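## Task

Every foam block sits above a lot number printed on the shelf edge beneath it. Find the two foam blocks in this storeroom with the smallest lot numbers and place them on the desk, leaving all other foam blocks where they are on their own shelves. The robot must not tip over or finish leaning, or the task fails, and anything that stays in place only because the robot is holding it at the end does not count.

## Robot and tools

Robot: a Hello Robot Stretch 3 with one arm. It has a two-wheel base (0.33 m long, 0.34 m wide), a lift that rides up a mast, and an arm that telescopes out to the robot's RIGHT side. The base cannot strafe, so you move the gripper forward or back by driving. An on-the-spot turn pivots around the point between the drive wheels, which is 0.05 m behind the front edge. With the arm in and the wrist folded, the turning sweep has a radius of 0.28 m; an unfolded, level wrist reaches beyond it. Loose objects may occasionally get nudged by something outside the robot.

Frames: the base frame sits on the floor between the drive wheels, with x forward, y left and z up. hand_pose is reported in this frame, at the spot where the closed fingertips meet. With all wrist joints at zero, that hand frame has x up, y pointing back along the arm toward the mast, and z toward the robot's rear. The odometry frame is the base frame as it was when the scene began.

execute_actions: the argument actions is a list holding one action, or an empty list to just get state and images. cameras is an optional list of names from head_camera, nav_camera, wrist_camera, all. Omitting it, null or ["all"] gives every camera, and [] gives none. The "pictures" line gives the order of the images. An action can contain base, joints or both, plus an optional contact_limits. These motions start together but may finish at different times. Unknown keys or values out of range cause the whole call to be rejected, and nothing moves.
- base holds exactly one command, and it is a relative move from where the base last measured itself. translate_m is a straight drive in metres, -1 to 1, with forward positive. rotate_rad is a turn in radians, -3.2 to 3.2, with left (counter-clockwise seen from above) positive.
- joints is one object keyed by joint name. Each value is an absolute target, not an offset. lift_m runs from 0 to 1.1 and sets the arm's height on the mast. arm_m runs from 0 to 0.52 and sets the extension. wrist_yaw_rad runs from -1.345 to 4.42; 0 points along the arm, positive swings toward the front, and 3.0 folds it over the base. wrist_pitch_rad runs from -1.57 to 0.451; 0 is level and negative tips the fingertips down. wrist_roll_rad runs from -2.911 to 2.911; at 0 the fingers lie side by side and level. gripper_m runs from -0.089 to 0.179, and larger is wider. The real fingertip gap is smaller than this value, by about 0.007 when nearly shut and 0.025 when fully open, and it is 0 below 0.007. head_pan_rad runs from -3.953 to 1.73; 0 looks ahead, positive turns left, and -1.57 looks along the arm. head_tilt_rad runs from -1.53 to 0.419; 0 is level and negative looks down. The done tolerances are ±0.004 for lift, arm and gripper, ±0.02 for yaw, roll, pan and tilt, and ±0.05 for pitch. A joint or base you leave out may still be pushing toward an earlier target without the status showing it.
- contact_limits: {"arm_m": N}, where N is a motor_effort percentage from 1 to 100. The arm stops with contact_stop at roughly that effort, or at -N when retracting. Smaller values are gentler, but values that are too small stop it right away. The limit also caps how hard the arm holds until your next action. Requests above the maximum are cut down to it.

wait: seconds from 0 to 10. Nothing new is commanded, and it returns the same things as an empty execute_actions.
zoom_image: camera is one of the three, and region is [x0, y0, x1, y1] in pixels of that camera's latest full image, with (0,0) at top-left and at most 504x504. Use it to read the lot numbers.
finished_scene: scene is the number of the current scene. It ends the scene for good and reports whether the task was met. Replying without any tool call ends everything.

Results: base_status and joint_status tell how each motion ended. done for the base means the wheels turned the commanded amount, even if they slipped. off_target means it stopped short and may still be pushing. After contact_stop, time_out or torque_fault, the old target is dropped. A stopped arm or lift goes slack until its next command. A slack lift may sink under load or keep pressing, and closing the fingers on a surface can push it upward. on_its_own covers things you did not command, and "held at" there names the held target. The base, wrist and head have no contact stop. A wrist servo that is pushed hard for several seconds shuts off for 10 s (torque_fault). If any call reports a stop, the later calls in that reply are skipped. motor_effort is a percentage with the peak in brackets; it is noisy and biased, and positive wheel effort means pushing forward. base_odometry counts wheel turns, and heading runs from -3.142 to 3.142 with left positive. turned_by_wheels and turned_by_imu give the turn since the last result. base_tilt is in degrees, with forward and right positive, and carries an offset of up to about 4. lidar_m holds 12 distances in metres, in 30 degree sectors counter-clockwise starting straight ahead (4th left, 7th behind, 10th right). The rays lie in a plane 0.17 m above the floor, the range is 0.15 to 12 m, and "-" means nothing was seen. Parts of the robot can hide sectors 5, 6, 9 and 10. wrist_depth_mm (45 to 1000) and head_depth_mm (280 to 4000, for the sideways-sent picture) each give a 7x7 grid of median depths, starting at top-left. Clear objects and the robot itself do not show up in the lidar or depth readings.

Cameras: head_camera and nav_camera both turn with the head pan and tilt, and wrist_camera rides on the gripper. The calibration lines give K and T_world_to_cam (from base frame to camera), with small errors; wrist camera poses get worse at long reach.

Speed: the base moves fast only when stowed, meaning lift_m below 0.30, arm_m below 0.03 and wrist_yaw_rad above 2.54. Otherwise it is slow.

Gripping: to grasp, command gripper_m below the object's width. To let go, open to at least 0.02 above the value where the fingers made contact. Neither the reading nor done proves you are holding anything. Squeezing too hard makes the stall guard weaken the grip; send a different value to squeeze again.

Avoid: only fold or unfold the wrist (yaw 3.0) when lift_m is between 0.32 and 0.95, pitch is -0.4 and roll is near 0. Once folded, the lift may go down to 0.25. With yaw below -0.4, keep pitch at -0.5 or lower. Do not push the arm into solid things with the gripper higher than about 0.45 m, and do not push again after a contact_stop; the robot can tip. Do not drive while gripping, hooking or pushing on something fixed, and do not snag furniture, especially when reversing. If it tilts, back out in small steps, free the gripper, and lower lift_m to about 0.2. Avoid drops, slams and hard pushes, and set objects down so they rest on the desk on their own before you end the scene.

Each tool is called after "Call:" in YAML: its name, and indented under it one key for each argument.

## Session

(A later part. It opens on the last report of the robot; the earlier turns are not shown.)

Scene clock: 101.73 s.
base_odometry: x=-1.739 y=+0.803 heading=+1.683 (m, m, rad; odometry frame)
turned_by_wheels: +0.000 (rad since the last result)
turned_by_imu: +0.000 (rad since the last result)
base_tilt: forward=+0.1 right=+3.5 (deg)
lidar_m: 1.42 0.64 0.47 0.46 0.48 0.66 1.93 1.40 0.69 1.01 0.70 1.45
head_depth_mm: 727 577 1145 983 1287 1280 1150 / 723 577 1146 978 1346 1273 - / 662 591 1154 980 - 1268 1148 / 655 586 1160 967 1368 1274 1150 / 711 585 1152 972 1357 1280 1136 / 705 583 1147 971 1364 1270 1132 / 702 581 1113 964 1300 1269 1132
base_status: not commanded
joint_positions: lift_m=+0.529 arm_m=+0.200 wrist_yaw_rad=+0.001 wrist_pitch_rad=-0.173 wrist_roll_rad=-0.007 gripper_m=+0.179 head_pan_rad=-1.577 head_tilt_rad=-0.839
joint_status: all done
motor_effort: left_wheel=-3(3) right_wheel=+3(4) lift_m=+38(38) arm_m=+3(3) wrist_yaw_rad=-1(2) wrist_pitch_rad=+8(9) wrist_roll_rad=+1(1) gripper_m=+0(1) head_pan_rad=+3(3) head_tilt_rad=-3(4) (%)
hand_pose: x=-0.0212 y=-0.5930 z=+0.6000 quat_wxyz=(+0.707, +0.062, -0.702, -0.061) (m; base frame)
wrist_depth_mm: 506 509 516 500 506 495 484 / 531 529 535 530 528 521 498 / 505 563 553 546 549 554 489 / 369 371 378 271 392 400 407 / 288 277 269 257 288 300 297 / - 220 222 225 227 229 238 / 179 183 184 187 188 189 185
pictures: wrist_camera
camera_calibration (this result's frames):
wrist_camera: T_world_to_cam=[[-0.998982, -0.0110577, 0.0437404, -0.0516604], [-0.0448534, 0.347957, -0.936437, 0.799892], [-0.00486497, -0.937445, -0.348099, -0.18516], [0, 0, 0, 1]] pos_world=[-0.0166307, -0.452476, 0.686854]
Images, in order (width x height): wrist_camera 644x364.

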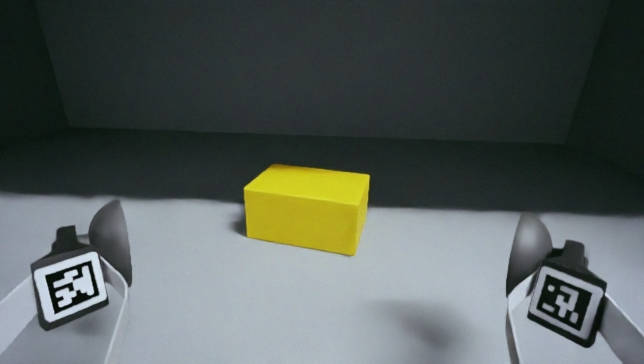

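Call:
execute_actions:
  actions:
    - {"joints":{"lift_m":0.487,"arm_m":0.335}}
  cameras: ["wrist_camera"]

Call:
execute_actions:
  actions:
    - {"joints":{"gripper_m":0.06}}
  cameras: ["wrist_camera"]

Scene clock: 108.63 s.
base_odometry: x=-1.739 y=+0.803 heading=+1.683 (m, m, rad; odometry frame)
turned_by_wheels: +0.000 (rad since the last result)
turned_by_imu: +0.001 (rad since the last result)
base_tilt: forward=+0.1 right=+3.5 (deg)
lidar_m: 1.42 0.64 0.47 0.46 0.48 0.66 1.93 1.40 0.69 1.01 0.70 1.46
head_depth_mm: 728 576 1138 984 1288 1268 1144 / 723 576 1144 981 1355 1267 1153 / 662 591 1149 995 1330 1275 1153 / 656 588 1157 964 1346 1268 1147 / 710 584 1153 970 1361 1273 1133 / 705 583 1148 974 1357 1266 1131 / 705 582 1115 968 1291 1267 1127
base_status: not commanded
joint_positions: lift_m=+0.488 arm_m=+0.335 wrist_yaw_rad=+0.001 wrist_pitch_rad=-0.173 wrist_roll_rad=-0.007 gripper_m=+0.179 head_pan_rad=-1.577 head_tilt_rad=-0.839
joint_status: all done
motor_effort: left_wheel=-3(3) right_wheel=+3(4) lift_m=+10(33) arm_m=+3(3) wrist_yaw_rad=-1(1) wrist_pitch_rad=+8(8) wrist_roll_rad=+1(1) gripper_m=+0(0) head_pan_rad=+2(2) head_tilt_rad=-4(4) (%)
hand_pose: x=-0.0212 y=-0.7280 z=+0.5587 quat_wxyz=(+0.707, +0.062, -0.702, -0.061) (m; base frame)
wrist_depth_mm: 394 391 387 381 377 375 374 / 413 412 409 407 400 397 397 / 405 417 419 418 414 415 412 / 268 272 258 280 286 293 296 / 209 190 121 122 189 218 215 / - 148 116 106 152 166 172 / 130 132 125 114 127 137 133
pictures: wrist_camera
camera_calibration (this result's frames):
wrist_camera: T_world_to_cam=[[-0.998982, -0.0110021, 0.0437445, -0.0513158], [-0.0448399, 0.347584, -0.936576, 0.807956], [-0.00490063, -0.937584, -0.347723, -0.326454], [0, 0, 0, 1]] pos_world=[-0.0166348, -0.587475, 0.645441]
Images, in order (width x height): wrist_camera 644x364.

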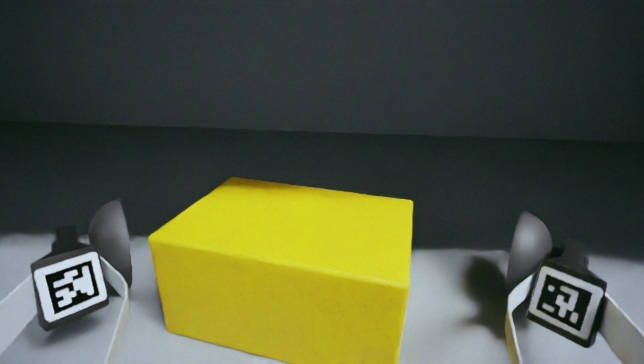

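Scene clock: 110.30 s.
base_odometry: x=-1.739 y=+0.803 heading=+1.683 (m, m, rad; odometry frame)
turned_by_wheels: +0.000 (rad since the last result)
turned_by_imu: +0.000 (rad since the last result)
base_tilt: forward=+0.1 right=+3.4 (deg)
lidar_m: 1.42 0.64 0.47 0.46 0.48 0.66 1.93 1.40 0.69 1.01 0.70 1.45
head_depth_mm: 729 576 1139 985 1286 1276 1144 / 724 575 1145 982 1347 1264 1150 / 661 591 1160 997 1331 1272 1158 / 654 585 1145 969 1350 1271 1145 / 707 584 1152 969 1356 1273 1138 / 706 581 1149 975 1348 1275 1127 / 702 581 1115 968 1301 1267 1128
base_status: not commanded
joint_positions: lift_m=+0.488 arm_m=+0.335 wrist_yaw_rad=+0.001 wrist_pitch_rad=-0.173 wrist_roll_rad=-0.007 gripper_m=+0.061 head_pan_rad=-1.577 head_tilt_rad=-0.839
joint_status: all done
motor_effort: left_wheel=-3(3) right_wheel=+3(4) lift_m=+10(10) arm_m=+3(3) wrist_yaw_rad=+0(1) wrist_pitch_rad=+8(7) wrist_roll_rad=+1(1) gripper_m=-21(93) head_pan_rad=+2(2) head_tilt_rad=-3(4) (%)
hand_pose: x=-0.0212 y=-0.7280 z=+0.5587 quat_wxyz=(+0.707, +0.062, -0.702, -0.061) (m; base frame)
wrist_depth_mm: 389 388 381 385 381 379 371 / 413 410 407 405 403 400 395 / 407 415 421 417 412 416 411 / 269 270 275 165 287 292 297 / 199 211 127 122 123 214 215 / 159 - 129 116 107 174 168 / - 133 134 125 117 135 139
pictures: wrist_camera
camera_calibration (this result's frames):
wrist_camera: T_world_to_cam=[[-0.998983, -0.0109731, 0.0437442, -0.0513018], [-0.0448306, 0.347365, -0.936658, 0.807902], [-0.00491708, -0.937666, -0.347503, -0.326632], [0, 0, 0, 1]] pos_world=[-0.0166369, -0.587471, 0.645467]
Images, in order (width x height): wrist_camera 644x364.

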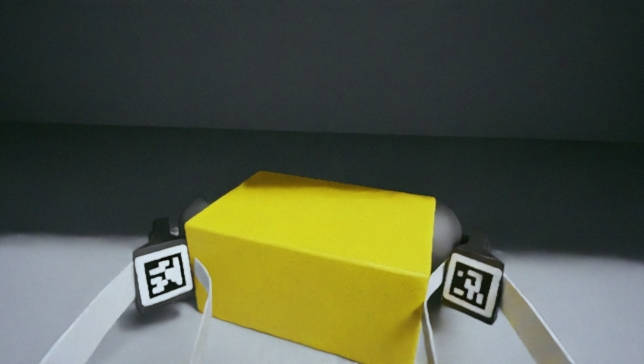

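Call:
execute_actions:
  actions:
    - {"joints":{"lift_m":0.52}}
  cameras: []

Call:
execute_actions:
  actions:
    - {"joints":{"arm_m":0.0}}
  cameras: ["wrist_camera","head_camera"]

Scene clock: 114.43 s.
base_odometry: x=-1.739 y=+0.803 heading=+1.683 (m, m, rad; odometry frame)
turned_by_wheels: +0.000 (rad since the last result)
turned_by_imu: +0.000 (rad since the last result)
base_tilt: forward=+0.0 right=+3.5 (deg)
lidar_m: 1.42 0.64 0.47 0.46 0.48 0.66 1.93 1.41 0.69 1.00 0.70 1.46
head_depth_mm: 731 576 1142 984 1277 1278 1146 / 723 576 1149 986 1351 1276 - / 662 591 1152 1022 1345 1271 1157 / 655 588 1161 951 1363 1279 1148 / 711 585 1155 967 1362 1268 1131 / 705 583 1151 972 1353 1263 1134 / 701 583 1111 966 1301 1263 1129
base_status: not commanded
joint_positions: lift_m=+0.519 arm_m=+0.335 wrist_yaw_rad=+0.001 wrist_pitch_rad=-0.173 wrist_roll_rad=-0.007 gripper_m=+0.064 head_pan_rad=-1.577 head_tilt_rad=-0.839
joint_status: all done
motor_effort: left_wheel=-3(3) right_wheel=+3(4) lift_m=+39(40) arm_m=+3(4) wrist_yaw_rad=+0(1) wrist_pitch_rad=+8(7) wrist_roll_rad=+1(1) gripper_m=-20(19) head_pan_rad=+2(2) head_tilt_rad=-4(4) (%)
hand_pose: x=-0.0212 y=-0.7280 z=+0.5902 quat_wxyz=(+0.707, +0.062, -0.702, -0.061) (m; base frame)
wrist_depth_mm: 392 388 387 382 378 375 375 / 416 411 409 402 403 398 396 / 442 436 434 431 424 423 420 / 341 345 351 166 367 373 383 / 256 271 127 122 123 273 277 / 203 - 129 116 107 223 217 / 176 171 166 126 117 175 179
pictures: none
No camera images: the call's "cameras" was empty. Leave "cameras" out to get every camera's image.

Scene clock: 118.10 s.
base_odometry: x=-1.739 y=+0.803 heading=+1.683 (m, m, rad; odometry frame)
turned_by_wheels: +0.000 (rad since the last result)
turned_by_imu: +0.000 (rad since the last result)
base_tilt: forward=+0.1 right=+3.4 (deg)
lidar_m: 1.42 0.64 0.47 0.46 0.48 0.66 1.93 1.40 0.69 1.01 0.70 1.45
head_depth_mm: 729 575 1140 985 1284 1272 1141 / 723 576 1144 984 1338 1271 - / 663 591 1160 976 1364 1274 - / 655 589 1153 975 1326 1304 1135 / 708 585 1155 965 1367 1272 1137 / 705 582 1150 967 1358 1269 1125 / 703 581 1116 968 1300 1258 1131
base_status: not commanded
joint_positions: lift_m=+0.519 arm_m=+0.000 wrist_yaw_rad=+0.001 wrist_pitch_rad=-0.173 wrist_roll_rad=-0.007 gripper_m=+0.064 head_pan_rad=-1.577 head_tilt_rad=-0.839
joint_status: all done
motor_effort: left_wheel=-3(4) right_wheel=+3(3) lift_m=+38(38) arm_m=-3(3) wrist_yaw_rad=+0(1) wrist_pitch_rad=+8(8) wrist_roll_rad=+1(0) gripper_m=-19(19) head_pan_rad=+2(3) head_tilt_rad=-4(3) (%)
hand_pose: x=-0.0213 y=-0.3935 z=+0.5902 quat_wxyz=(+0.707, +0.062, -0.702, -0.061) (m; base frame)
wrist_depth_mm: 542 694 699 691 673 672 495 / 546 722 734 728 706 696 496 / 501 537 556 566 590 609 489 / 348 350 358 166 372 377 387 / 546 709 127 122 123 592 340 / 559 - 129 116 107 622 476 / 529 714 704 126 117 709 476
pictures: head_camera (sideways: a quarter turn clockwise sets it upright), wrist_camera
camera_calibration (this result's frames):
head_camera: T_world_to_cam=[[-0.0132348, 0.767457, -0.640964, 0.855414], [0.999905, 0.0126412, -0.0055104, 0.00803942], [0.00387354, -0.640976, -0.767551, 0.962869], [0, 0, 0, 1]] pos_world=[-0.000447169, -0.0394185, 1.28738]
wrist_camera: T_world_to_cam=[[-0.998985, -0.0107549, 0.0437466, -0.048977], [-0.0447569, 0.347396, -0.93665, 0.721172], [-0.00512384, -0.937657, -0.347524, -0.00206469], [0, 0, 0, 1]] pos_world=[-0.0166605, -0.252995, 0.676911]
Images, in order (width x height): head_camera 896x504, wrist_camera 644x364.

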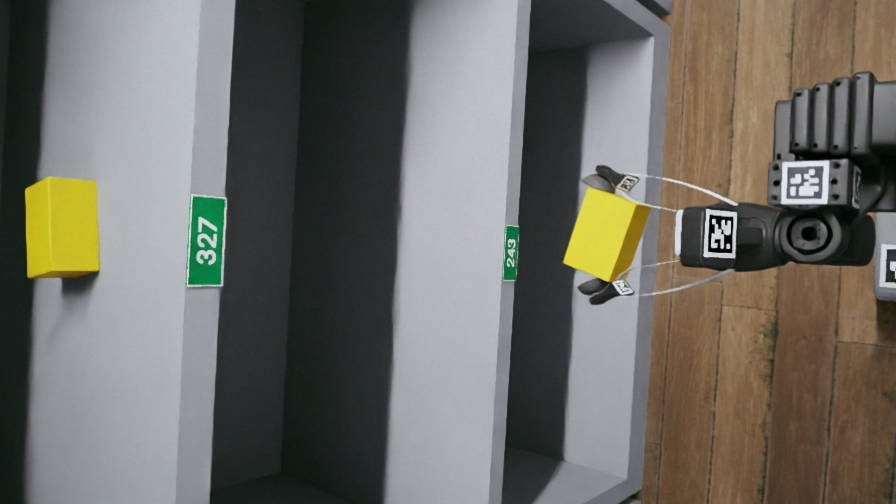

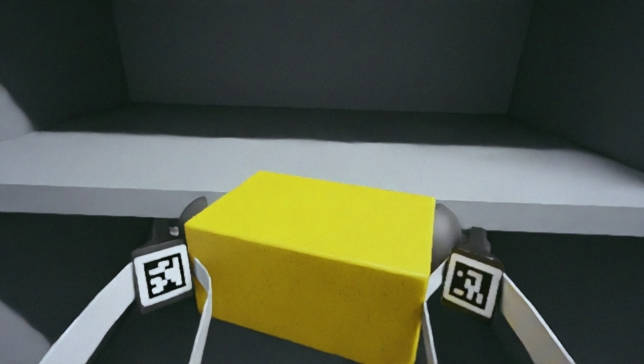

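Call:
execute_actions:
  actions:
    - {"base":{"translate_m":-0.2},"joints":{"wrist_pitch_rad":-0.35,"wrist_yaw_rad":2.62,"lift_m":0.35}}
  cameras: []

Call:
execute_actions:
  actions:
    - {"joints":{"lift_m":0.29}}
  cameras: []

Call:
execute_actions:
  actions:
    - {"base":{"translate_m":-1.0}}
  cameras: []

Call:
execute_actions:
  actions:
    - {"base":{"translate_m":-1.0}}
  cameras: []

Call:
execute_actions:
  actions:
    - {"base":{"translate_m":-0.55}}
  cameras: []

Call:
execute_actions:
  actions:
    - {"base":{"rotate_rad":1.57}}
  cameras: []

Call:
execute_actions:
  actions:
    - {"base":{"translate_m":-1.0}}
  cameras: []

Call:
execute_actions:
  actions:
    - {"base":{"translate_m":-0.5},"joints":{"head_pan_rad":-2.3,"head_tilt_rad":-0.6}}
  cameras: ["nav_camera","head_camera"]

Scene clock: 138.33 s.
base_odometry: x=-1.717 y=+0.604 heading=+1.683 (m, m, rad; odometry frame)
turned_by_wheels: +0.000 (rad since the last result)
turned_by_imu: +0.000 (rad since the last result)
base_tilt: forward=+0.0 right=+3.5 (deg)
lidar_m: 1.62 0.64 0.48 0.46 0.48 0.67 1.93 1.27 0.59 0.85 0.88 0.84
head_depth_mm: 699 577 705 812 1301 1278 1145 / 722 574 1090 952 1110 1265 1157 / 720 589 1146 979 1346 1277 1180 / 712 586 1161 974 1370 1274 - / 710 584 1153 971 1358 1278 1136 / 652 582 1147 967 1358 1267 1130 / 648 580 1144 965 1357 1267 1126
base_status: done
joint_positions: lift_m=+0.351 arm_m=+0.000 wrist_yaw_rad=+2.618 wrist_pitch_rad=-0.370 wrist_roll_rad=-0.007 gripper_m=+0.064 head_pan_rad=-1.577 head_tilt_rad=-0.839
joint_status: all done
motor_effort: left_wheel=-3(12) right_wheel=+3(5) lift_m=+10(35) arm_m=-2(2) wrist_yaw_rad=+1(1) wrist_pitch_rad=+7(7) wrist_roll_rad=+1(1) gripper_m=-19(19) head_pan_rad=+2(2) head_tilt_rad=-3(4) (%)
hand_pose: x=+0.0939 y=+0.0541 z=+0.3743 quat_wxyz=(+0.306, +0.703, -0.053, +0.640) (m; base frame)
wrist_depth_mm: 387 423 476 537 621 732 905 / 411 452 514 584 679 830 - / 438 485 556 644 762 921 - / 472 528 563 165 796 886 871 / 506 556 127 122 123 706 714 / 540 - 129 116 107 610 604 / - 506 497 125 117 520 523
pictures: none
No camera images: the call's "cameras" was empty. Leave "cameras" out to get every camera's image.

Scene clock: 139.70 s.
base_odometry: x=-1.717 y=+0.604 heading=+1.683 (m, m, rad; odometry frame)
turned_by_wheels: +0.000 (rad since the last result)
turned_by_imu: +0.000 (rad since the last result)
base_tilt: forward=+0.1 right=+3.4 (deg)
lidar_m: 1.62 0.64 0.47 0.46 0.48 0.66 1.94 1.27 0.59 0.85 0.88 0.84
head_depth_mm: 697 577 706 805 1298 1280 1147 / 725 575 1098 955 1107 1263 1138 / 719 590 1152 981 1341 1273 1180 / 716 587 1158 973 1360 1271 1180 / 712 585 1148 972 1372 1273 1138 / 654 581 1150 969 1347 1270 1132 / 648 578 1138 964 1361 1265 1133
base_status: not commanded
joint_positions: lift_m=+0.291 arm_m=+0.000 wrist_yaw_rad=+2.618 wrist_pitch_rad=-0.370 wrist_roll_rad=-0.007 gripper_m=+0.064 head_pan_rad=-1.577 head_tilt_rad=-0.839
joint_status: all done
motor_effort: left_wheel=-3(3) right_wheel=+3(3) lift_m=+10(11) arm_m=-2(2) wrist_yaw_rad=+1(1) wrist_pitch_rad=+7(7) wrist_roll_rad=+1(1) gripper_m=-18(19) head_pan_rad=+3(2) head_tilt_rad=-3(3) (%)
hand_pose: x=+0.0938 y=+0.0541 z=+0.3143 quat_wxyz=(+0.306, +0.703, -0.053, +0.640) (m; base frame)
wrist_depth_mm: 387 423 474 539 622 729 888 / 414 456 507 584 686 821 - / 439 487 548 642 758 892 - / 470 528 569 165 762 757 771 / 491 551 127 122 123 621 638 / 514 - 129 116 107 547 532 / - - 422 126 117 451 458
pictures: none
No camera images: the call's "cameras" was empty. Leave "cameras" out to get every camera's image.

Scene clock: 144.63 s.
base_odometry: x=-1.605 y=-0.389 heading=+1.683 (m, m, rad; odometry frame)
turned_by_wheels: +0.000 (rad since the last result)
turned_by_imu: -0.003 (rad since the last result)
base_tilt: forward=+0.1 right=+3.5 (deg)
lidar_m: 1.76 0.67 0.49 0.47 0.50 0.68 1.96 1.21 0.55 0.59 0.97 0.88
head_depth_mm: 524 549 646 802 1328 1274 1146 / 693 574 772 834 1020 1273 1145 / 717 570 1135 977 1294 1265 1179 / 713 567 1141 975 1344 1267 1175 / 707 566 1143 969 1332 1275 1136 / 703 584 1146 965 1347 1270 1132 / 675 580 1144 963 1350 1264 1128
base_status: done
joint_positions: lift_m=+0.291 arm_m=+0.000 wrist_yaw_rad=+2.618 wrist_pitch_rad=-0.370 wrist_roll_rad=-0.007 gripper_m=+0.064 head_pan_rad=-1.577 head_tilt_rad=-0.839
joint_status: not commanded
motor_effort: left_wheel=-3(15) right_wheel=+2(7) lift_m=+11(11) arm_m=-2(2) wrist_yaw_rad=+1(1) wrist_pitch_rad=+7(7) wrist_roll_rad=+1(1) gripper_m=-19(19) head_pan_rad=+3(2) head_tilt_rad=-4(4) (%)
hand_pose: x=+0.0938 y=+0.0541 z=+0.3142 quat_wxyz=(+0.306, +0.703, -0.053, +0.640) (m; base frame)
wrist_depth_mm: 395 440 490 552 637 767 925 / 425 462 526 605 707 850 - / 450 497 567 657 778 929 - / 485 542 582 165 757 773 767 / 508 560 127 122 123 632 636 / 514 - 129 116 107 538 523 / - - 426 125 117 457 455
pictures: none
No camera images: the call's "cameras" was empty. Leave "cameras" out to get every camera's image.

Scene clock: 149.57 s.
base_odometry: x=-1.493 y=-1.383 heading=+1.683 (m, m, rad; odometry frame)
turned_by_wheels: +0.000 (rad since the last result)
turned_by_imu: -0.003 (rad since the last result)
base_tilt: forward=+0.1 right=+3.5 (deg)
lidar_m: 1.83 0.69 0.51 0.49 0.51 0.70 1.14 1.19 1.63 0.53 1.02 0.92
head_depth_mm: 2958 2491 2019 1684 1457 1290 1144 / 486 531 669 1665 1466 1284 1143 / 718 572 985 890 1277 1278 1185 / 714 567 1132 976 1339 1269 1174 / 713 565 1140 976 1338 1264 1134 / 706 563 1141 966 1327 1265 1125 / 701 562 1141 943 1322 1268 1130
base_status: done
joint_positions: lift_m=+0.291 arm_m=+0.000 wrist_yaw_rad=+2.618 wrist_pitch_rad=-0.370 wrist_roll_rad=-0.007 gripper_m=+0.064 head_pan_rad=-1.577 head_tilt_rad=-0.839
joint_status: not commanded
motor_effort: left_wheel=-2(14) right_wheel=+2(3) lift_m=+10(11) arm_m=-2(2) wrist_yaw_rad=+1(1) wrist_pitch_rad=+7(7) wrist_roll_rad=+1(1) gripper_m=-19(20) head_pan_rad=+2(2) head_tilt_rad=-3(3) (%)
hand_pose: x=+0.0937 y=+0.0541 z=+0.3142 quat_wxyz=(+0.306, +0.703, -0.053, +0.640) (m; base frame)
wrist_depth_mm: 404 452 495 569 659 776 947 / 429 477 531 606 724 892 - / 460 513 582 680 808 959 - / 493 554 597 165 752 763 775 / 518 563 127 122 123 630 626 / 524 - 130 116 107 549 530 / - - 427 126 117 460 460
pictures: none
No camera images: the call's "cameras" was empty. Leave "cameras" out to get every camera's image.

Scene clock: 152.97 s.
base_odometry: x=-1.432 y=-1.930 heading=+1.683 (m, m, rad; odometry frame)
turned_by_wheels: +0.000 (rad since the last result)
turned_by_imu: -0.002 (rad since the last result)
base_tilt: forward=+0.0 right=+3.5 (deg)
lidar_m: 1.85 0.69 0.51 0.49 0.51 0.62 0.59 0.62 0.85 2.38 0.68 1.39
head_depth_mm: 2134 2075 1915 1693 1463 1284 1146 / 2955 2493 1993 1690 1457 1284 1141 / 2992 2472 2006 1691 1456 1285 1179 / 2983 2449 2024 1698 1444 1272 1172 / 2978 2450 1976 1673 1442 1277 1133 / 2899 2438 1991 1677 1442 1271 1128 / 3023 2423 1885 1301 1339 1263 1130
base_status: done
joint_positions: lift_m=+0.291 arm_m=+0.000 wrist_yaw_rad=+2.618 wrist_pitch_rad=-0.371 wrist_roll_rad=-0.007 gripper_m=+0.064 head_pan_rad=-1.577 head_tilt_rad=-0.839
joint_status: not commanded
motor_effort: left_wheel=-2(15) right_wheel=+2(4) lift_m=+11(10) arm_m=-3(2) wrist_yaw_rad=+1(2) wrist_pitch_rad=+7(7) wrist_roll_rad=+1(1) gripper_m=-20(19) head_pan_rad=+2(3) head_tilt_rad=-3(4) (%)
hand_pose: x=+0.0937 y=+0.0541 z=+0.3142 quat_wxyz=(+0.306, +0.703, -0.053, +0.640) (m; base frame)
wrist_depth_mm: 410 446 505 577 665 790 971 / 435 479 544 627 737 890 - / 460 516 580 677 804 945 - / 493 553 604 165 756 763 792 / 514 565 127 122 123 632 632 / 528 - 129 116 107 549 530 / - - 427 126 117 454 459
pictures: none
No camera images: the call's "cameras" was empty. Leave "cameras" out to get every camera's image.

Scene clock: 155.13 s.
base_odometry: x=-1.432 y=-1.930 heading=-3.030 (m, m, rad; odometry frame)
turned_by_wheels: +1.570 (rad since the last result)
turned_by_imu: +1.547 (rad since the last result)
base_tilt: forward=+0.0 right=+3.5 (deg)
lidar_m: 0.49 0.51 0.62 0.59 0.62 0.84 2.35 0.67 1.38 1.91 0.70 0.51
head_depth_mm: 1982 2269 1810 1662 1444 1283 1148 / 2925 2391 2004 1705 1462 1287 1143 / 3211 2515 2008 1684 1455 1280 1174 / 3212 2445 2002 1677 1457 1278 1178 / 3050 2439 1994 1664 1450 1272 1134 / 2016 2091 1926 1671 1447 1267 1135 / 1399 1438 1485 1502 1414 1263 1121
base_status: done
joint_positions: lift_m=+0.291 arm_m=+0.000 wrist_yaw_rad=+2.618 wrist_pitch_rad=-0.371 wrist_roll_rad=-0.007 gripper_m=+0.064 head_pan_rad=-1.577 head_tilt_rad=-0.840
joint_status: not commanded
motor_effort: left_wheel=-3(13) right_wheel=+3(12) lift_m=+11(11) arm_m=-2(2) wrist_yaw_rad=+1(1) wrist_pitch_rad=+7(7) wrist_roll_rad=+1(1) gripper_m=-19(19) head_pan_rad=+3(2) head_tilt_rad=-3(4) (%)
hand_pose: x=+0.0937 y=+0.0541 z=+0.3142 quat_wxyz=(+0.306, +0.703, -0.053, +0.640) (m; base frame)
wrist_depth_mm: 482 533 598 691 601 458 368 / 518 570 649 739 622 472 381 / 547 608 691 802 662 498 395 / 583 645 716 165 638 520 409 / 591 630 127 122 123 512 425 / 529 - 129 116 107 506 438 / - - 424 125 117 456 434
pictures: none
No camera images: the call's "cameras" was empty. Leave "cameras" out to get every camera's image.

Scene clock: 160.07 s.
base_odometry: x=-0.438 y=-1.819 heading=-3.030 (m, m, rad; odometry frame)
turned_by_wheels: +0.000 (rad since the last result)
turned_by_imu: -0.003 (rad since the last result)
base_tilt: forward=+0.0 right=+3.5 (deg)
lidar_m: 1.49 0.85 0.62 0.59 0.61 0.84 2.27 1.94 2.66 0.43 0.45 0.60
head_depth_mm: 3281 2500 2026 1694 1465 1288 1144 / 3262 2466 2035 1690 1460 1282 1143 / 3270 2456 2005 1680 1449 1277 1177 / 784 1115 1858 1614 1395 1255 1171 / 364 423 505 625 818 1183 1142 / 365 425 507 628 828 1208 1129 / 366 426 510 631 832 1208 1128
base_status: done
joint_positions: lift_m=+0.291 arm_m=+0.000 wrist_yaw_rad=+2.618 wrist_pitch_rad=-0.371 wrist_roll_rad=-0.007 gripper_m=+0.064 head_pan_rad=-1.577 head_tilt_rad=-0.840
joint_status: not commanded
motor_effort: left_wheel=-3(16) right_wheel=+3(6) lift_m=+11(11) arm_m=-3(2) wrist_yaw_rad=+1(1) wrist_pitch_rad=+7(7) wrist_roll_rad=+1(1) gripper_m=-19(19) head_pan_rad=+1(1) head_tilt_rad=-4(3) (%)
hand_pose: x=+0.0937 y=+0.0541 z=+0.3142 quat_wxyz=(+0.306, +0.703, -0.053, +0.640) (m; base frame)
wrist_depth_mm: 489 537 596 693 780 951 - / 522 570 653 737 880 - - / 548 617 701 811 909 - - / 579 650 715 166 771 771 774 / 594 631 128 122 123 621 630 / 524 - 129 116 107 549 532 / - - 424 125 117 455 457
pictures: none
No camera images: the call's "cameras" was empty. Leave "cameras" out to get every camera's image.

Scene clock: 163.30 s.
base_odometry: x=+0.059 y=-1.763 heading=-3.031 (m, m, rad; odometry frame)
turned_by_wheels: +0.000 (rad since the last result)
turned_by_imu: -0.001 (rad since the last result)
base_tilt: forward=+0.1 right=+3.4 (deg)
lidar_m: 1.99 0.84 0.62 0.59 0.61 0.84 1.77 1.47 2.01 2.07 0.74 0.68
head_depth_mm: 1811 1867 1372 1953 1752 1442 1235 / 1972 1980 1433 2176 1738 1451 1237 / 2170 1931 2553 2207 1731 1446 1230 / 2413 1927 2543 2171 1731 1436 1233 / 2714 2056 2719 2176 1734 1440 1218 / 3158 3533 2882 2157 1726 1429 1220 / 3707 3992 2863 2143 1690 1421 1215
base_status: done
joint_positions: lift_m=+0.291 arm_m=+0.000 wrist_yaw_rad=+2.618 wrist_pitch_rad=-0.371 wrist_roll_rad=-0.007 gripper_m=+0.064 head_pan_rad=-2.293 head_tilt_rad=-0.606
joint_status: all done
motor_effort: left_wheel=-3(16) right_wheel=+3(8) lift_m=+10(11) arm_m=-3(2) wrist_yaw_rad=+1(2) wrist_pitch_rad=+7(7) wrist_roll_rad=+1(1) gripper_m=-20(20) head_pan_rad=-3(25) head_tilt_rad=+2(16) (%)
hand_pose: x=+0.0937 y=+0.0541 z=+0.3142 quat_wxyz=(+0.306, +0.703, -0.053, +0.640) (m; base frame)
wrist_depth_mm: 487 531 605 687 797 962 - / 512 568 646 747 885 - - / 549 612 687 806 923 - - / 572 637 705 165 763 761 767 / 588 622 127 122 123 627 627 / 523 - 129 116 107 544 531 / - - 426 125 117 455 460
pictures: head_camera (sideways: a quarter turn clockwise sets it upright), nav_camera (sideways: a quarter turn counterclockwise sets it upright)
camera_calibration (this result's frames):
head_camera: T_world_to_cam=[[0.381737, 0.460589, -0.801333, 1.06201], [0.76153, -0.648057, -0.00971283, 0.0149669], [-0.523783, -0.606532, -0.59814, 0.745741], [0, 0, 0, 1]] pos_world=[-0.0261989, -0.0271334, 1.29722]
nav_camera: T_world_to_cam=[[-0.345044, -0.457313, 0.81964, -1.03075], [-0.786059, 0.617995, 0.0138992, 0.038978], [-0.51289, -0.639489, -0.57271, 0.705468], [0, 0, 0, 1]] pos_world=[0.0368112, -0.0443258, 1.24833]
Images, in order (width x height): head_camera 896x504, nav_camera 672x504.

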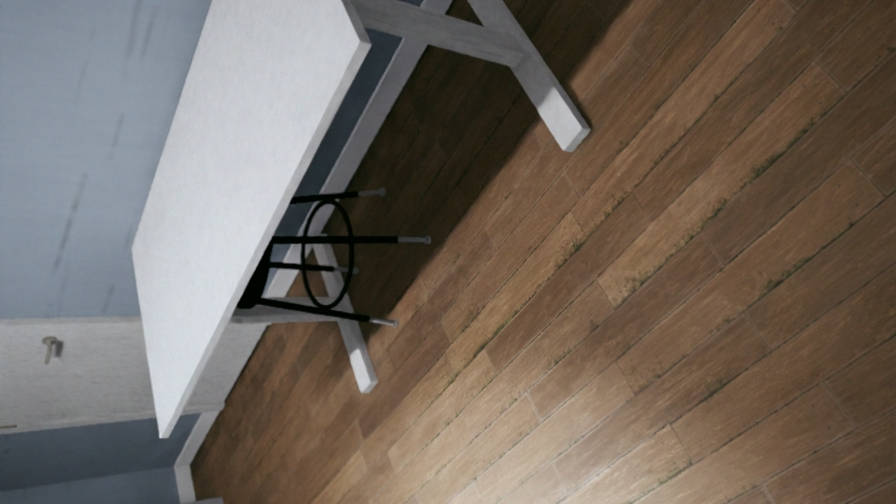

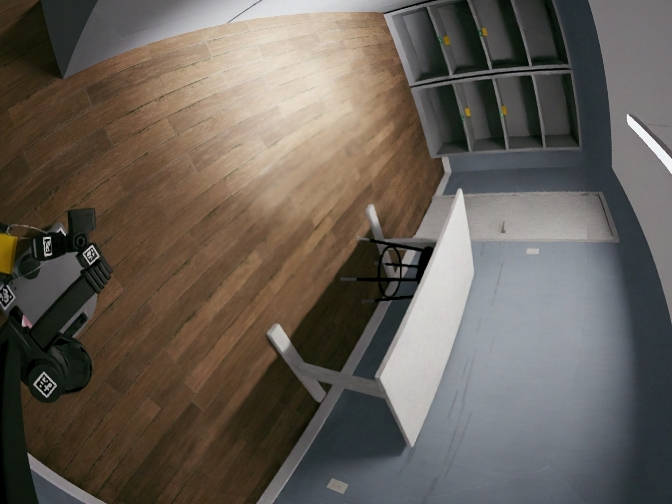

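Call:
execute_actions:
  actions:
    - {"base":{"translate_m":-1.0},"joints":{"head_pan_rad":-1.57,"head_tilt_rad":-0.8}}
  cameras: []

Call:
execute_actions:
  actions:
    - {"base":{"translate_m":-0.25},"joints":{"lift_m":0.76,"wrist_yaw_rad":0,"wrist_pitch_rad":-0.15}}
  cameras: ["head_camera"]

Call:
execute_actions:
  actions:
    - {"joints":{"arm_m":0.35}}
  cameras: ["head_camera"]

Scene clock: 176.30 s.
base_odometry: x=+1.053 y=-1.653 heading=-3.031 (m, m, rad; odometry frame)
turned_by_wheels: +0.000 (rad since the last result)
turned_by_imu: -0.003 (rad since the last result)
base_tilt: forward=+0.0 right=+3.5 (deg)
lidar_m: 1.65 0.84 0.61 0.58 0.61 0.80 0.77 0.80 0.75 1.81 2.17 1.58
head_depth_mm: 1650 1190 940 839 1375 1302 1161 / 1631 1189 933 834 1468 1310 1156 / 1626 1179 930 827 1506 1305 1161 / 3372 1330 954 1635 1498 1304 1169 / 3496 2718 2133 1761 1500 1299 1146 / 3500 2665 2107 1750 1489 1295 1149 / 3502 2664 2130 1747 1478 1290 1139
base_status: done
joint_positions: lift_m=+0.291 arm_m=+0.000 wrist_yaw_rad=+2.618 wrist_pitch_rad=-0.371 wrist_roll_rad=-0.007 gripper_m=+0.064 head_pan_rad=-1.577 head_tilt_rad=-0.790
joint_status: all done
motor_effort: left_wheel=-1(16) right_wheel=+2(5) lift_m=+11(11) arm_m=-2(2) wrist_yaw_rad=+1(1) wrist_pitch_rad=+7(7) wrist_roll_rad=+1(1) gripper_m=-18(19) head_pan_rad=+2(26) head_tilt_rad=-3(12) (%)
hand_pose: x=+0.0937 y=+0.0541 z=+0.3142 quat_wxyz=(+0.306, +0.703, -0.053, +0.640) (m; base frame)
wrist_depth_mm: 473 530 598 674 792 945 - / 514 566 634 743 882 - - / 542 606 693 804 915 - - / 571 641 692 165 762 767 769 / 586 631 127 122 123 630 635 / 522 - 130 116 107 545 531 / - - 424 125 117 452 462
pictures: none
No camera images: the call's "cameras" was empty. Leave "cameras" out to get every camera's image.

Scene clock: 181.40 s.
base_odometry: x=+1.301 y=-1.625 heading=-3.031 (m, m, rad; odometry frame)
turned_by_wheels: +0.000 (rad since the last result)
turned_by_imu: +0.000 (rad since the last result)
base_tilt: forward=+0.0 right=+3.5 (deg)
lidar_m: 1.83 0.84 0.61 0.58 0.60 0.54 0.52 0.54 0.74 0.69 2.53 1.84
head_depth_mm: 1560 1197 935 835 1478 1359 - / 1632 1183 936 834 1514 1365 - / 1624 1176 930 799 1373 - - / 1600 1173 924 796 559 1269 1116 / 1599 1162 921 1645 1497 1296 1143 / 3432 1258 917 1616 1496 1295 1147 / 3491 2670 2092 1653 1479 1294 1143
base_status: done
joint_positions: lift_m=+0.759 arm_m=+0.000 wrist_yaw_rad=+0.002 wrist_pitch_rad=-0.177 wrist_roll_rad=-0.007 gripper_m=+0.064 head_pan_rad=-1.577 head_tilt_rad=-0.790
joint_status: all done
motor_effort: left_wheel=-2(14) right_wheel=+2(6) lift_m=+39(43) arm_m=-2(3) wrist_yaw_rad=-1(1) wrist_pitch_rad=+9(10) wrist_roll_rad=+1(1) gripper_m=-19(19) head_pan_rad=+2(3) head_tilt_rad=-3(4) (%)
hand_pose: x=-0.0210 y=-0.3932 z=+0.8291 quat_wxyz=(+0.707, +0.064, -0.702, -0.062) (m; base frame)
wrist_depth_mm: - - - - - 927 614 / - - - - - 921 611 / - - 744 771 785 813 618 / - 474 484 166 502 518 519 / - 392 127 122 123 376 378 / - - 130 116 107 785 595 / - - - 126 117 946 602
pictures: head_camera (sideways: a quarter turn clockwise sets it upright)
camera_calibration (this result's frames):
head_camera: T_world_to_cam=[[-0.013546, 0.734753, -0.678199, 0.903934], [0.999901, 0.0124952, -0.00643431, 0.00924266], [0.00374663, -0.678219, -0.73485, 0.920345], [0, 0, 0, 1]] pos_world=[-0.000445255, -0.040088, 1.28942]
Images, in order (width x height): head_camera 896x504.

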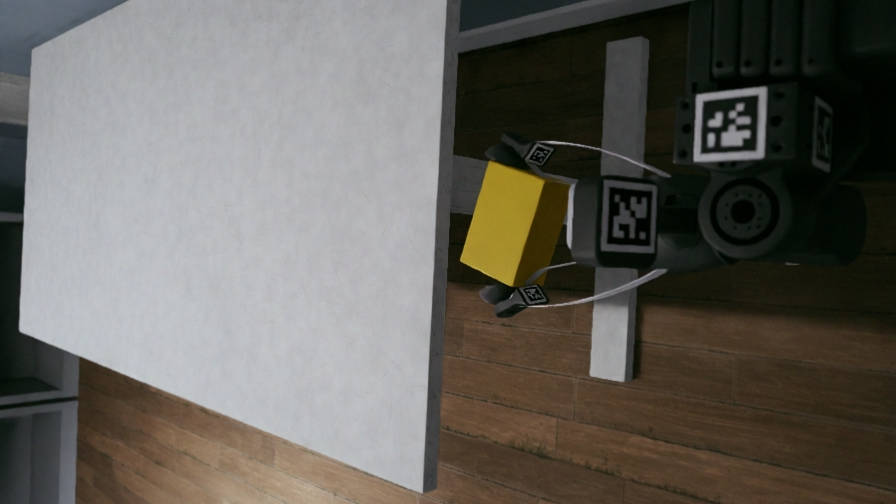

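Scene clock: 185.17 s.
base_odometry: x=+1.301 y=-1.625 heading=-3.031 (m, m, rad; odometry frame)
turned_by_wheels: +0.000 (rad since the last result)
turned_by_imu: +0.000 (rad since the last result)
base_tilt: forward=+0.1 right=+3.5 (deg)
lidar_m: 1.83 0.84 0.61 0.58 0.60 0.54 0.52 0.54 0.74 0.69 2.54 1.84
head_depth_mm: 1564 1190 936 825 1445 - - / 1624 1189 1010 1647 1477 1285 1155 / 1620 1180 - 995 1371 1303 1151 / 1590 1170 872 1643 1492 1307 1150 / 1595 1164 916 1627 1492 1291 1145 / 3471 1255 917 1626 1480 1293 1146 / 3479 2673 2083 1650 1478 1291 1139
base_status: not commanded
joint_positions: lift_m=+0.759 arm_m=+0.350 wrist_yaw_rad=+0.001 wrist_pitch_rad=-0.177 wrist_roll_rad=-0.007 gripper_m=+0.064 head_pan_rad=-1.577 head_tilt_rad=-0.790
joint_status: all done
motor_effort: left_wheel=-2(2) right_wheel=+2(2) lift_m=+39(38) arm_m=+3(5) wrist_yaw_rad=-1(1) wrist_pitch_rad=+9(9) wrist_roll_rad=+1(1) gripper_m=-18(19) head_pan_rad=+3(2) head_tilt_rad=-3(3) (%)
hand_pose: x=-0.0212 y=-0.7427 z=+0.8292 quat_wxyz=(+0.707, +0.063, -0.702, -0.062) (m; base frame)
wrist_depth_mm: - - - - - 920 612 / - - - - - 914 623 / - - 743 755 795 802 605 / - 471 480 165 499 510 512 / 350 369 127 122 123 369 377 / 278 - 129 116 107 305 296 / 240 233 226 126 117 239 245
pictures: head_camera (sideways: a quarter turn clockwise sets it upright)
camera_calibration (this result's frames):
head_camera: T_world_to_cam=[[-0.0135451, 0.734937, -0.678, 0.903674], [0.999901, 0.0124972, -0.00642928, 0.00923611], [0.00374799, -0.67802, -0.735034, 0.920585], [0, 0, 0, 1]] pos_world=[-0.000445225, -0.0400847, 1.28941]
Images, in order (width x height): head_camera 896x504.

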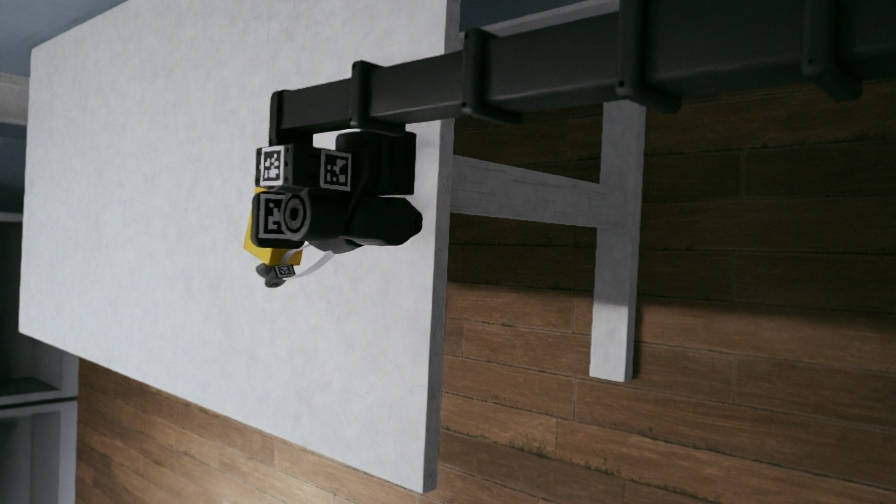

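Call:
execute_actions:
  actions:
    - {"joints":{"lift_m":0.68}}
  cameras: []

Call:
execute_actions:
  actions:
    - {"joints":{"gripper_m":0.16}}
  cameras: []

Call:
execute_actions:
  actions:
    - {"joints":{"lift_m":0.73,"arm_m":0,"head_tilt_rad":-0.25}}
  cameras: ["head_camera","wrist_camera"]

Call:
execute_actions:
  actions:
    - {"base":{"translate_m":0.4},"joints":{"lift_m":0.29,"wrist_yaw_rad":2.8,"wrist_pitch_rad":-0.38,"gripper_m":0.04}}
  cameras: []

Call:
execute_actions:
  actions:
    - {"base":{"translate_m":0.8}}
  cameras: ["head_camera"]

Scene clock: 200.00 s.
base_odometry: x=+1.301 y=-1.625 heading=-3.031 (m, m, rad; odometry frame)
turned_by_wheels: +0.000 (rad since the last result)
turned_by_imu: +0.001 (rad since the last result)
base_tilt: forward=+0.0 right=+3.5 (deg)
lidar_m: 1.83 0.84 0.61 0.58 0.61 0.54 0.52 0.54 0.74 0.69 2.53 1.84
head_depth_mm: 1558 1193 941 839 1479 1344 - / 1637 1184 959 833 - 1288 1164 / 1619 1180 987 1054 1370 1307 1156 / 1604 1168 952 1631 1498 1307 1146 / 1583 1160 920 1619 1483 1305 1149 / 3472 1259 918 1623 1487 1292 1144 / 3482 2696 2108 1668 1481 1281 1145
base_status: not commanded
joint_positions: lift_m=+0.681 arm_m=+0.350 wrist_yaw_rad=+0.001 wrist_pitch_rad=-0.177 wrist_roll_rad=-0.007 gripper_m=+0.064 head_pan_rad=-1.577 head_tilt_rad=-0.790
joint_status: all done
motor_effort: left_wheel=-2(2) right_wheel=+2(2) lift_m=+11(33) arm_m=+3(3) wrist_yaw_rad=+0(1) wrist_pitch_rad=+9(9) wrist_roll_rad=+1(1) gripper_m=-20(19) head_pan_rad=+2(2) head_tilt_rad=-3(3) (%)
hand_pose: x=-0.0212 y=-0.7427 z=+0.7508 quat_wxyz=(+0.707, +0.063, -0.702, -0.062) (m; base frame)
wrist_depth_mm: - - - - - 914 618 / - - - - - 849 612 / - 430 442 457 470 482 500 / 279 285 286 165 296 304 308 / 206 221 127 122 123 223 225 / 166 - 130 116 107 182 176 / - 139 136 126 117 143 145
pictures: none
No camera images: the call's "cameras" was empty. Leave "cameras" out to get every camera's image.

Scene clock: 201.47 s.
base_odometry: x=+1.301 y=-1.625 heading=-3.031 (m, m, rad; odometry frame)
turned_by_wheels: +0.000 (rad since the last result)
turned_by_imu: +0.000 (rad since the last result)
base_tilt: forward=+0.1 right=+3.5 (deg)
lidar_m: 1.83 0.84 0.61 0.59 0.60 0.55 0.52 0.54 0.74 0.69 2.53 1.84
head_depth_mm: 1557 1194 939 836 1471 1340 - / 1635 1186 958 831 - 1281 1165 / 1611 1179 984 1058 1370 1306 1151 / 1603 1171 952 1639 1500 1298 1153 / 1590 1165 923 1623 1484 1294 1149 / 3495 1254 913 1622 1489 1294 1146 / 3512 2659 2090 1651 1480 1286 1139
base_status: not commanded
joint_positions: lift_m=+0.681 arm_m=+0.350 wrist_yaw_rad=+0.001 wrist_pitch_rad=-0.174 wrist_roll_rad=-0.007 gripper_m=+0.160 head_pan_rad=-1.577 head_tilt_rad=-0.790
joint_status: all done
motor_effort: left_wheel=-2(2) right_wheel=+2(2) lift_m=+10(10) arm_m=+3(3) wrist_yaw_rad=+0(1) wrist_pitch_rad=+8(9) wrist_roll_rad=+1(1) gripper_m=+0(82) head_pan_rad=+2(2) head_tilt_rad=-4(3) (%)
hand_pose: x=-0.0212 y=-0.7429 z=+0.7513 quat_wxyz=(+0.707, +0.062, -0.702, -0.061) (m; base frame)
wrist_depth_mm: - - - - - 928 613 / - - - - - 866 612 / - 436 447 458 472 486 501 / 279 285 290 294 300 306 310 / 210 223 132 133 142 235 226 / - 165 130 116 111 174 178 / 137 140 136 125 117 144 145
pictures: none
No camera images: the call's "cameras" was empty. Leave "cameras" out to get every camera's image.

Scene clock: 205.23 s.
base_odometry: x=+1.301 y=-1.625 heading=-3.031 (m, m, rad; odometry frame)
turned_by_wheels: +0.000 (rad since the last result)
turned_by_imu: +0.000 (rad since the last result)
base_tilt: forward=+0.0 right=+3.4 (deg)
lidar_m: 1.83 0.84 0.61 0.58 0.60 0.54 0.52 0.54 0.74 0.69 2.53 1.84
head_depth_mm: 1740 1725 1683 1631 1262 906 726 / 2636 2573 2573 2020 1252 901 748 / 3823 3917 - 1991 1243 895 745 / 3777 3959 - 1964 1227 816 738 / 3798 - - 1940 1221 883 740 / 3798 3820 - - 1216 876 736 / 3755 3996 - - 2707 903 751
base_status: not commanded
joint_positions: lift_m=+0.729 arm_m=+0.000 wrist_yaw_rad=+0.001 wrist_pitch_rad=-0.173 wrist_roll_rad=-0.007 gripper_m=+0.160 head_pan_rad=-1.577 head_tilt_rad=-0.260
joint_status: all done
motor_effort: left_wheel=-2(2) right_wheel=+2(2) lift_m=+38(41) arm_m=-2(2) wrist_yaw_rad=+0(1) wrist_pitch_rad=+8(8) wrist_roll_rad=+1(1) gripper_m=+1(0) head_pan_rad=+2(2) head_tilt_rad=+4(24) (%)
hand_pose: x=-0.0213 y=-0.3935 z=+0.8001 quat_wxyz=(+0.707, +0.062, -0.702, -0.061) (m; base frame)
wrist_depth_mm: - - - - - 923 622 / - - - - - 911 609 / - - 645 589 694 707 581 / - 412 420 423 433 442 443 / - - - 510 513 361 362 / - - - - - - 579 / - - - - - 905 576
pictures: head_camera (sideways: a quarter turn clockwise sets it upright), wrist_camera
camera_calibration (this result's frames):
head_camera: T_world_to_cam=[[-0.0162444, 0.291569, -0.956412, 1.26673], [0.999866, 0.00685963, -0.0148913, 0.0202604], [0.0022188, -0.956525, -0.291641, 0.343708], [0, 0, 0, 1]] pos_world=[-0.000443038, -0.0407129, 1.31206]
wrist_camera: T_world_to_cam=[[-0.998985, -0.0107496, 0.0437526, -0.058169], [-0.044759, 0.347696, -0.936538, 0.917837], [-0.00514522, -0.937546, -0.347824, 0.0712001], [0, 0, 0, 1]] pos_world=[-0.0166622, -0.253, 0.8869]
Images, in order (width x height): head_camera 896x504, wrist_camera 644x364.

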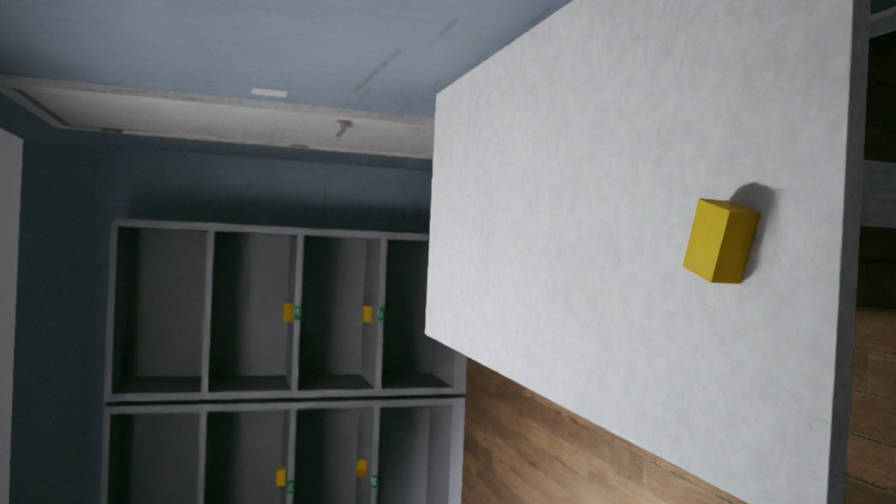

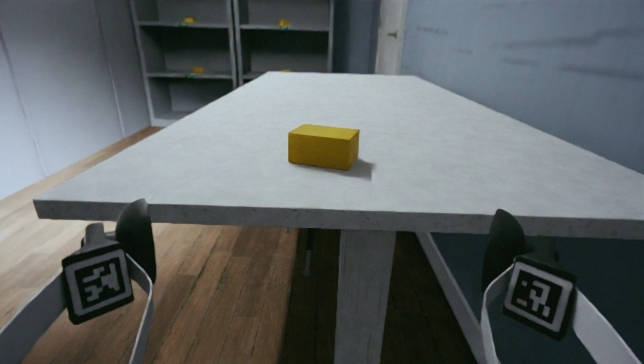

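Scene clock: 210.53 s.
base_odometry: x=+0.904 y=-1.669 heading=-3.031 (m, m, rad; odometry frame)
turned_by_wheels: +0.000 (rad since the last result)
turned_by_imu: +0.002 (rad since the last result)
base_tilt: forward=+0.1 right=+3.4 (deg)
lidar_m: 1.64 0.84 0.61 0.59 0.61 0.83 0.92 0.96 0.82 1.98 1.96 1.44
head_depth_mm: 3088 3003 2943 2066 1258 904 751 / 3749 - - 2029 1251 900 750 / 3730 3954 - 3846 1395 1815 1524 / 3830 3989 - - 2759 1997 1559 / 3774 3887 - - 2735 1985 1548 / 3711 - - - 2738 1977 1552 / 3805 3967 - 3947 2711 1963 1535
base_status: done
joint_positions: lift_m=+0.291 arm_m=+0.000 wrist_yaw_rad=+2.798 wrist_pitch_rad=-0.396 wrist_roll_rad=-0.007 gripper_m=+0.040 head_pan_rad=-1.577 head_tilt_rad=-0.260
joint_status: all done
motor_effort: left_wheel=-3(13) right_wheel=+2(6) lift_m=+10(33) arm_m=-2(2) wrist_yaw_rad=+2(3) wrist_pitch_rad=+5(7) wrist_roll_rad=+1(1) gripper_m=+0(83) head_pan_rad=+2(2) head_tilt_rad=+3(4) (%)
hand_pose: x=+0.0553 y=+0.0686 z=+0.3084 quat_wxyz=(+0.256, +0.704, +0.020, +0.662) (m; base frame)
wrist_depth_mm: 499 534 572 624 670 756 850 / - 570 621 671 755 830 936 / - 621 666 736 806 883 942 / - 653 693 717 732 738 733 / - 586 600 596 612 604 606 / 500 - - 508 516 516 515 / 448 - - 444 443 447 448
pictures: none
No camera images: the call's "cameras" was empty. Leave "cameras" out to get every camera's image.

Scene clock: 215.00 s.
base_odometry: x=+0.109 y=-1.758 heading=-3.031 (m, m, rad; odometry frame)
turned_by_wheels: +0.000 (rad since the last result)
turned_by_imu: +0.003 (rad since the last result)
base_tilt: forward=+0.0 right=+3.5 (deg)
lidar_m: 2.04 0.85 0.62 0.59 0.61 0.84 1.72 1.43 1.99 2.27 0.81 0.72
head_depth_mm: 3833 3974 - - 2842 2066 1579 / 3748 3881 - - 2813 2014 1569 / 3797 3864 - - 2782 2011 1555 / 3765 3949 - - 2764 2000 1550 / 3707 3815 - - 2748 1989 1551 / 2720 2513 2623 2708 2572 1965 1531 / 1658 1704 1749 1802 1842 1807 1528
base_status: done
joint_positions: lift_m=+0.291 arm_m=+0.000 wrist_yaw_rad=+2.798 wrist_pitch_rad=-0.396 wrist_roll_rad=-0.007 gripper_m=+0.040 head_pan_rad=-1.577 head_tilt_rad=-0.260
joint_status: not commanded
motor_effort: left_wheel=-2(9) right_wheel=+3(10) lift_m=+10(11) arm_m=-2(2) wrist_yaw_rad=+1(1) wrist_pitch_rad=+6(5) wrist_roll_rad=+1(1) gripper_m=+0(0) head_pan_rad=+2(2) head_tilt_rad=+4(4) (%)
hand_pose: x=+0.0551 y=+0.0686 z=+0.3083 quat_wxyz=(+0.256, +0.704, +0.020, +0.662) (m; base frame)
wrist_depth_mm: 506 533 577 627 691 753 851 / - 569 630 686 752 842 957 / - 623 674 738 829 892 949 / - 658 701 715 733 734 736 / - 584 608 597 604 607 608 / 496 - - 509 513 515 518 / 441 - - 438 439 445 451
pictures: head_camera (sideways: a quarter turn clockwise sets it upright)
camera_calibration (this result's frames):
head_camera: T_world_to_cam=[[-0.0162505, 0.291569, -0.956412, 1.26673], [0.999865, 0.00688061, -0.0148912, 0.0202604], [0.00223887, -0.956525, -0.291642, 0.343708], [0, 0, 0, 1]] pos_world=[-0.000442184, -0.040713, 1.31206]
Images, in order (width x height): head_camera 896x504.

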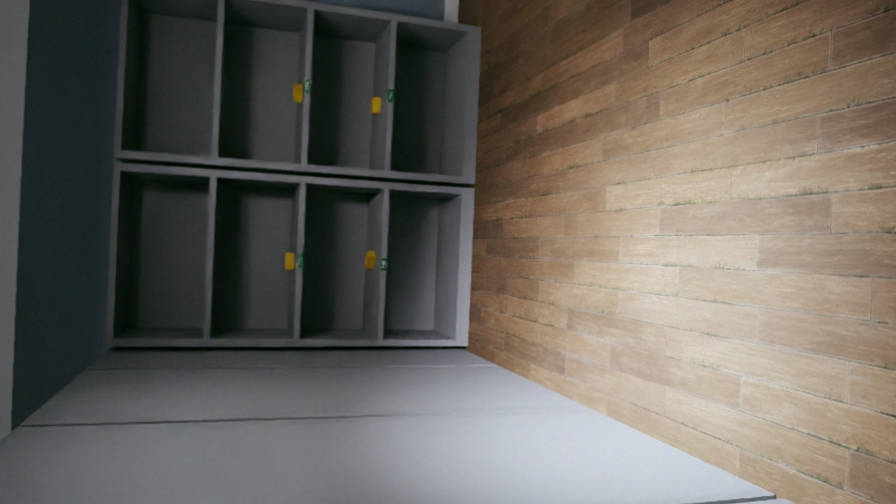

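Call:
zoom_image:
  camera: "head_camera"
  region: [360,240,410,290]

Call:
zoom_image:
  camera: "head_camera"
  region: [280,70,410,130]

Region (360, 240, 410, 290) of head_camera's 896x504 image, scaled by 10.080, with more detail than that image has.

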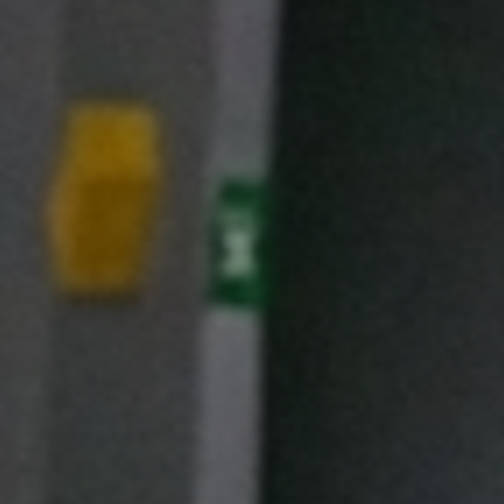

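Region (280, 70, 410, 130) of head_camera's 896x504 image, scaled by 3.877, with more detail than that image has; it fills the top 233 rows of this view, and the rest is white.

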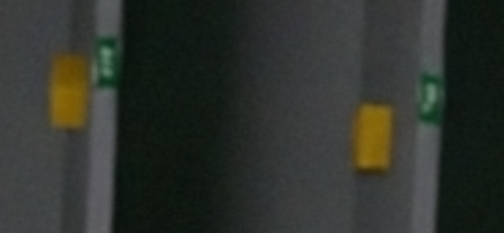

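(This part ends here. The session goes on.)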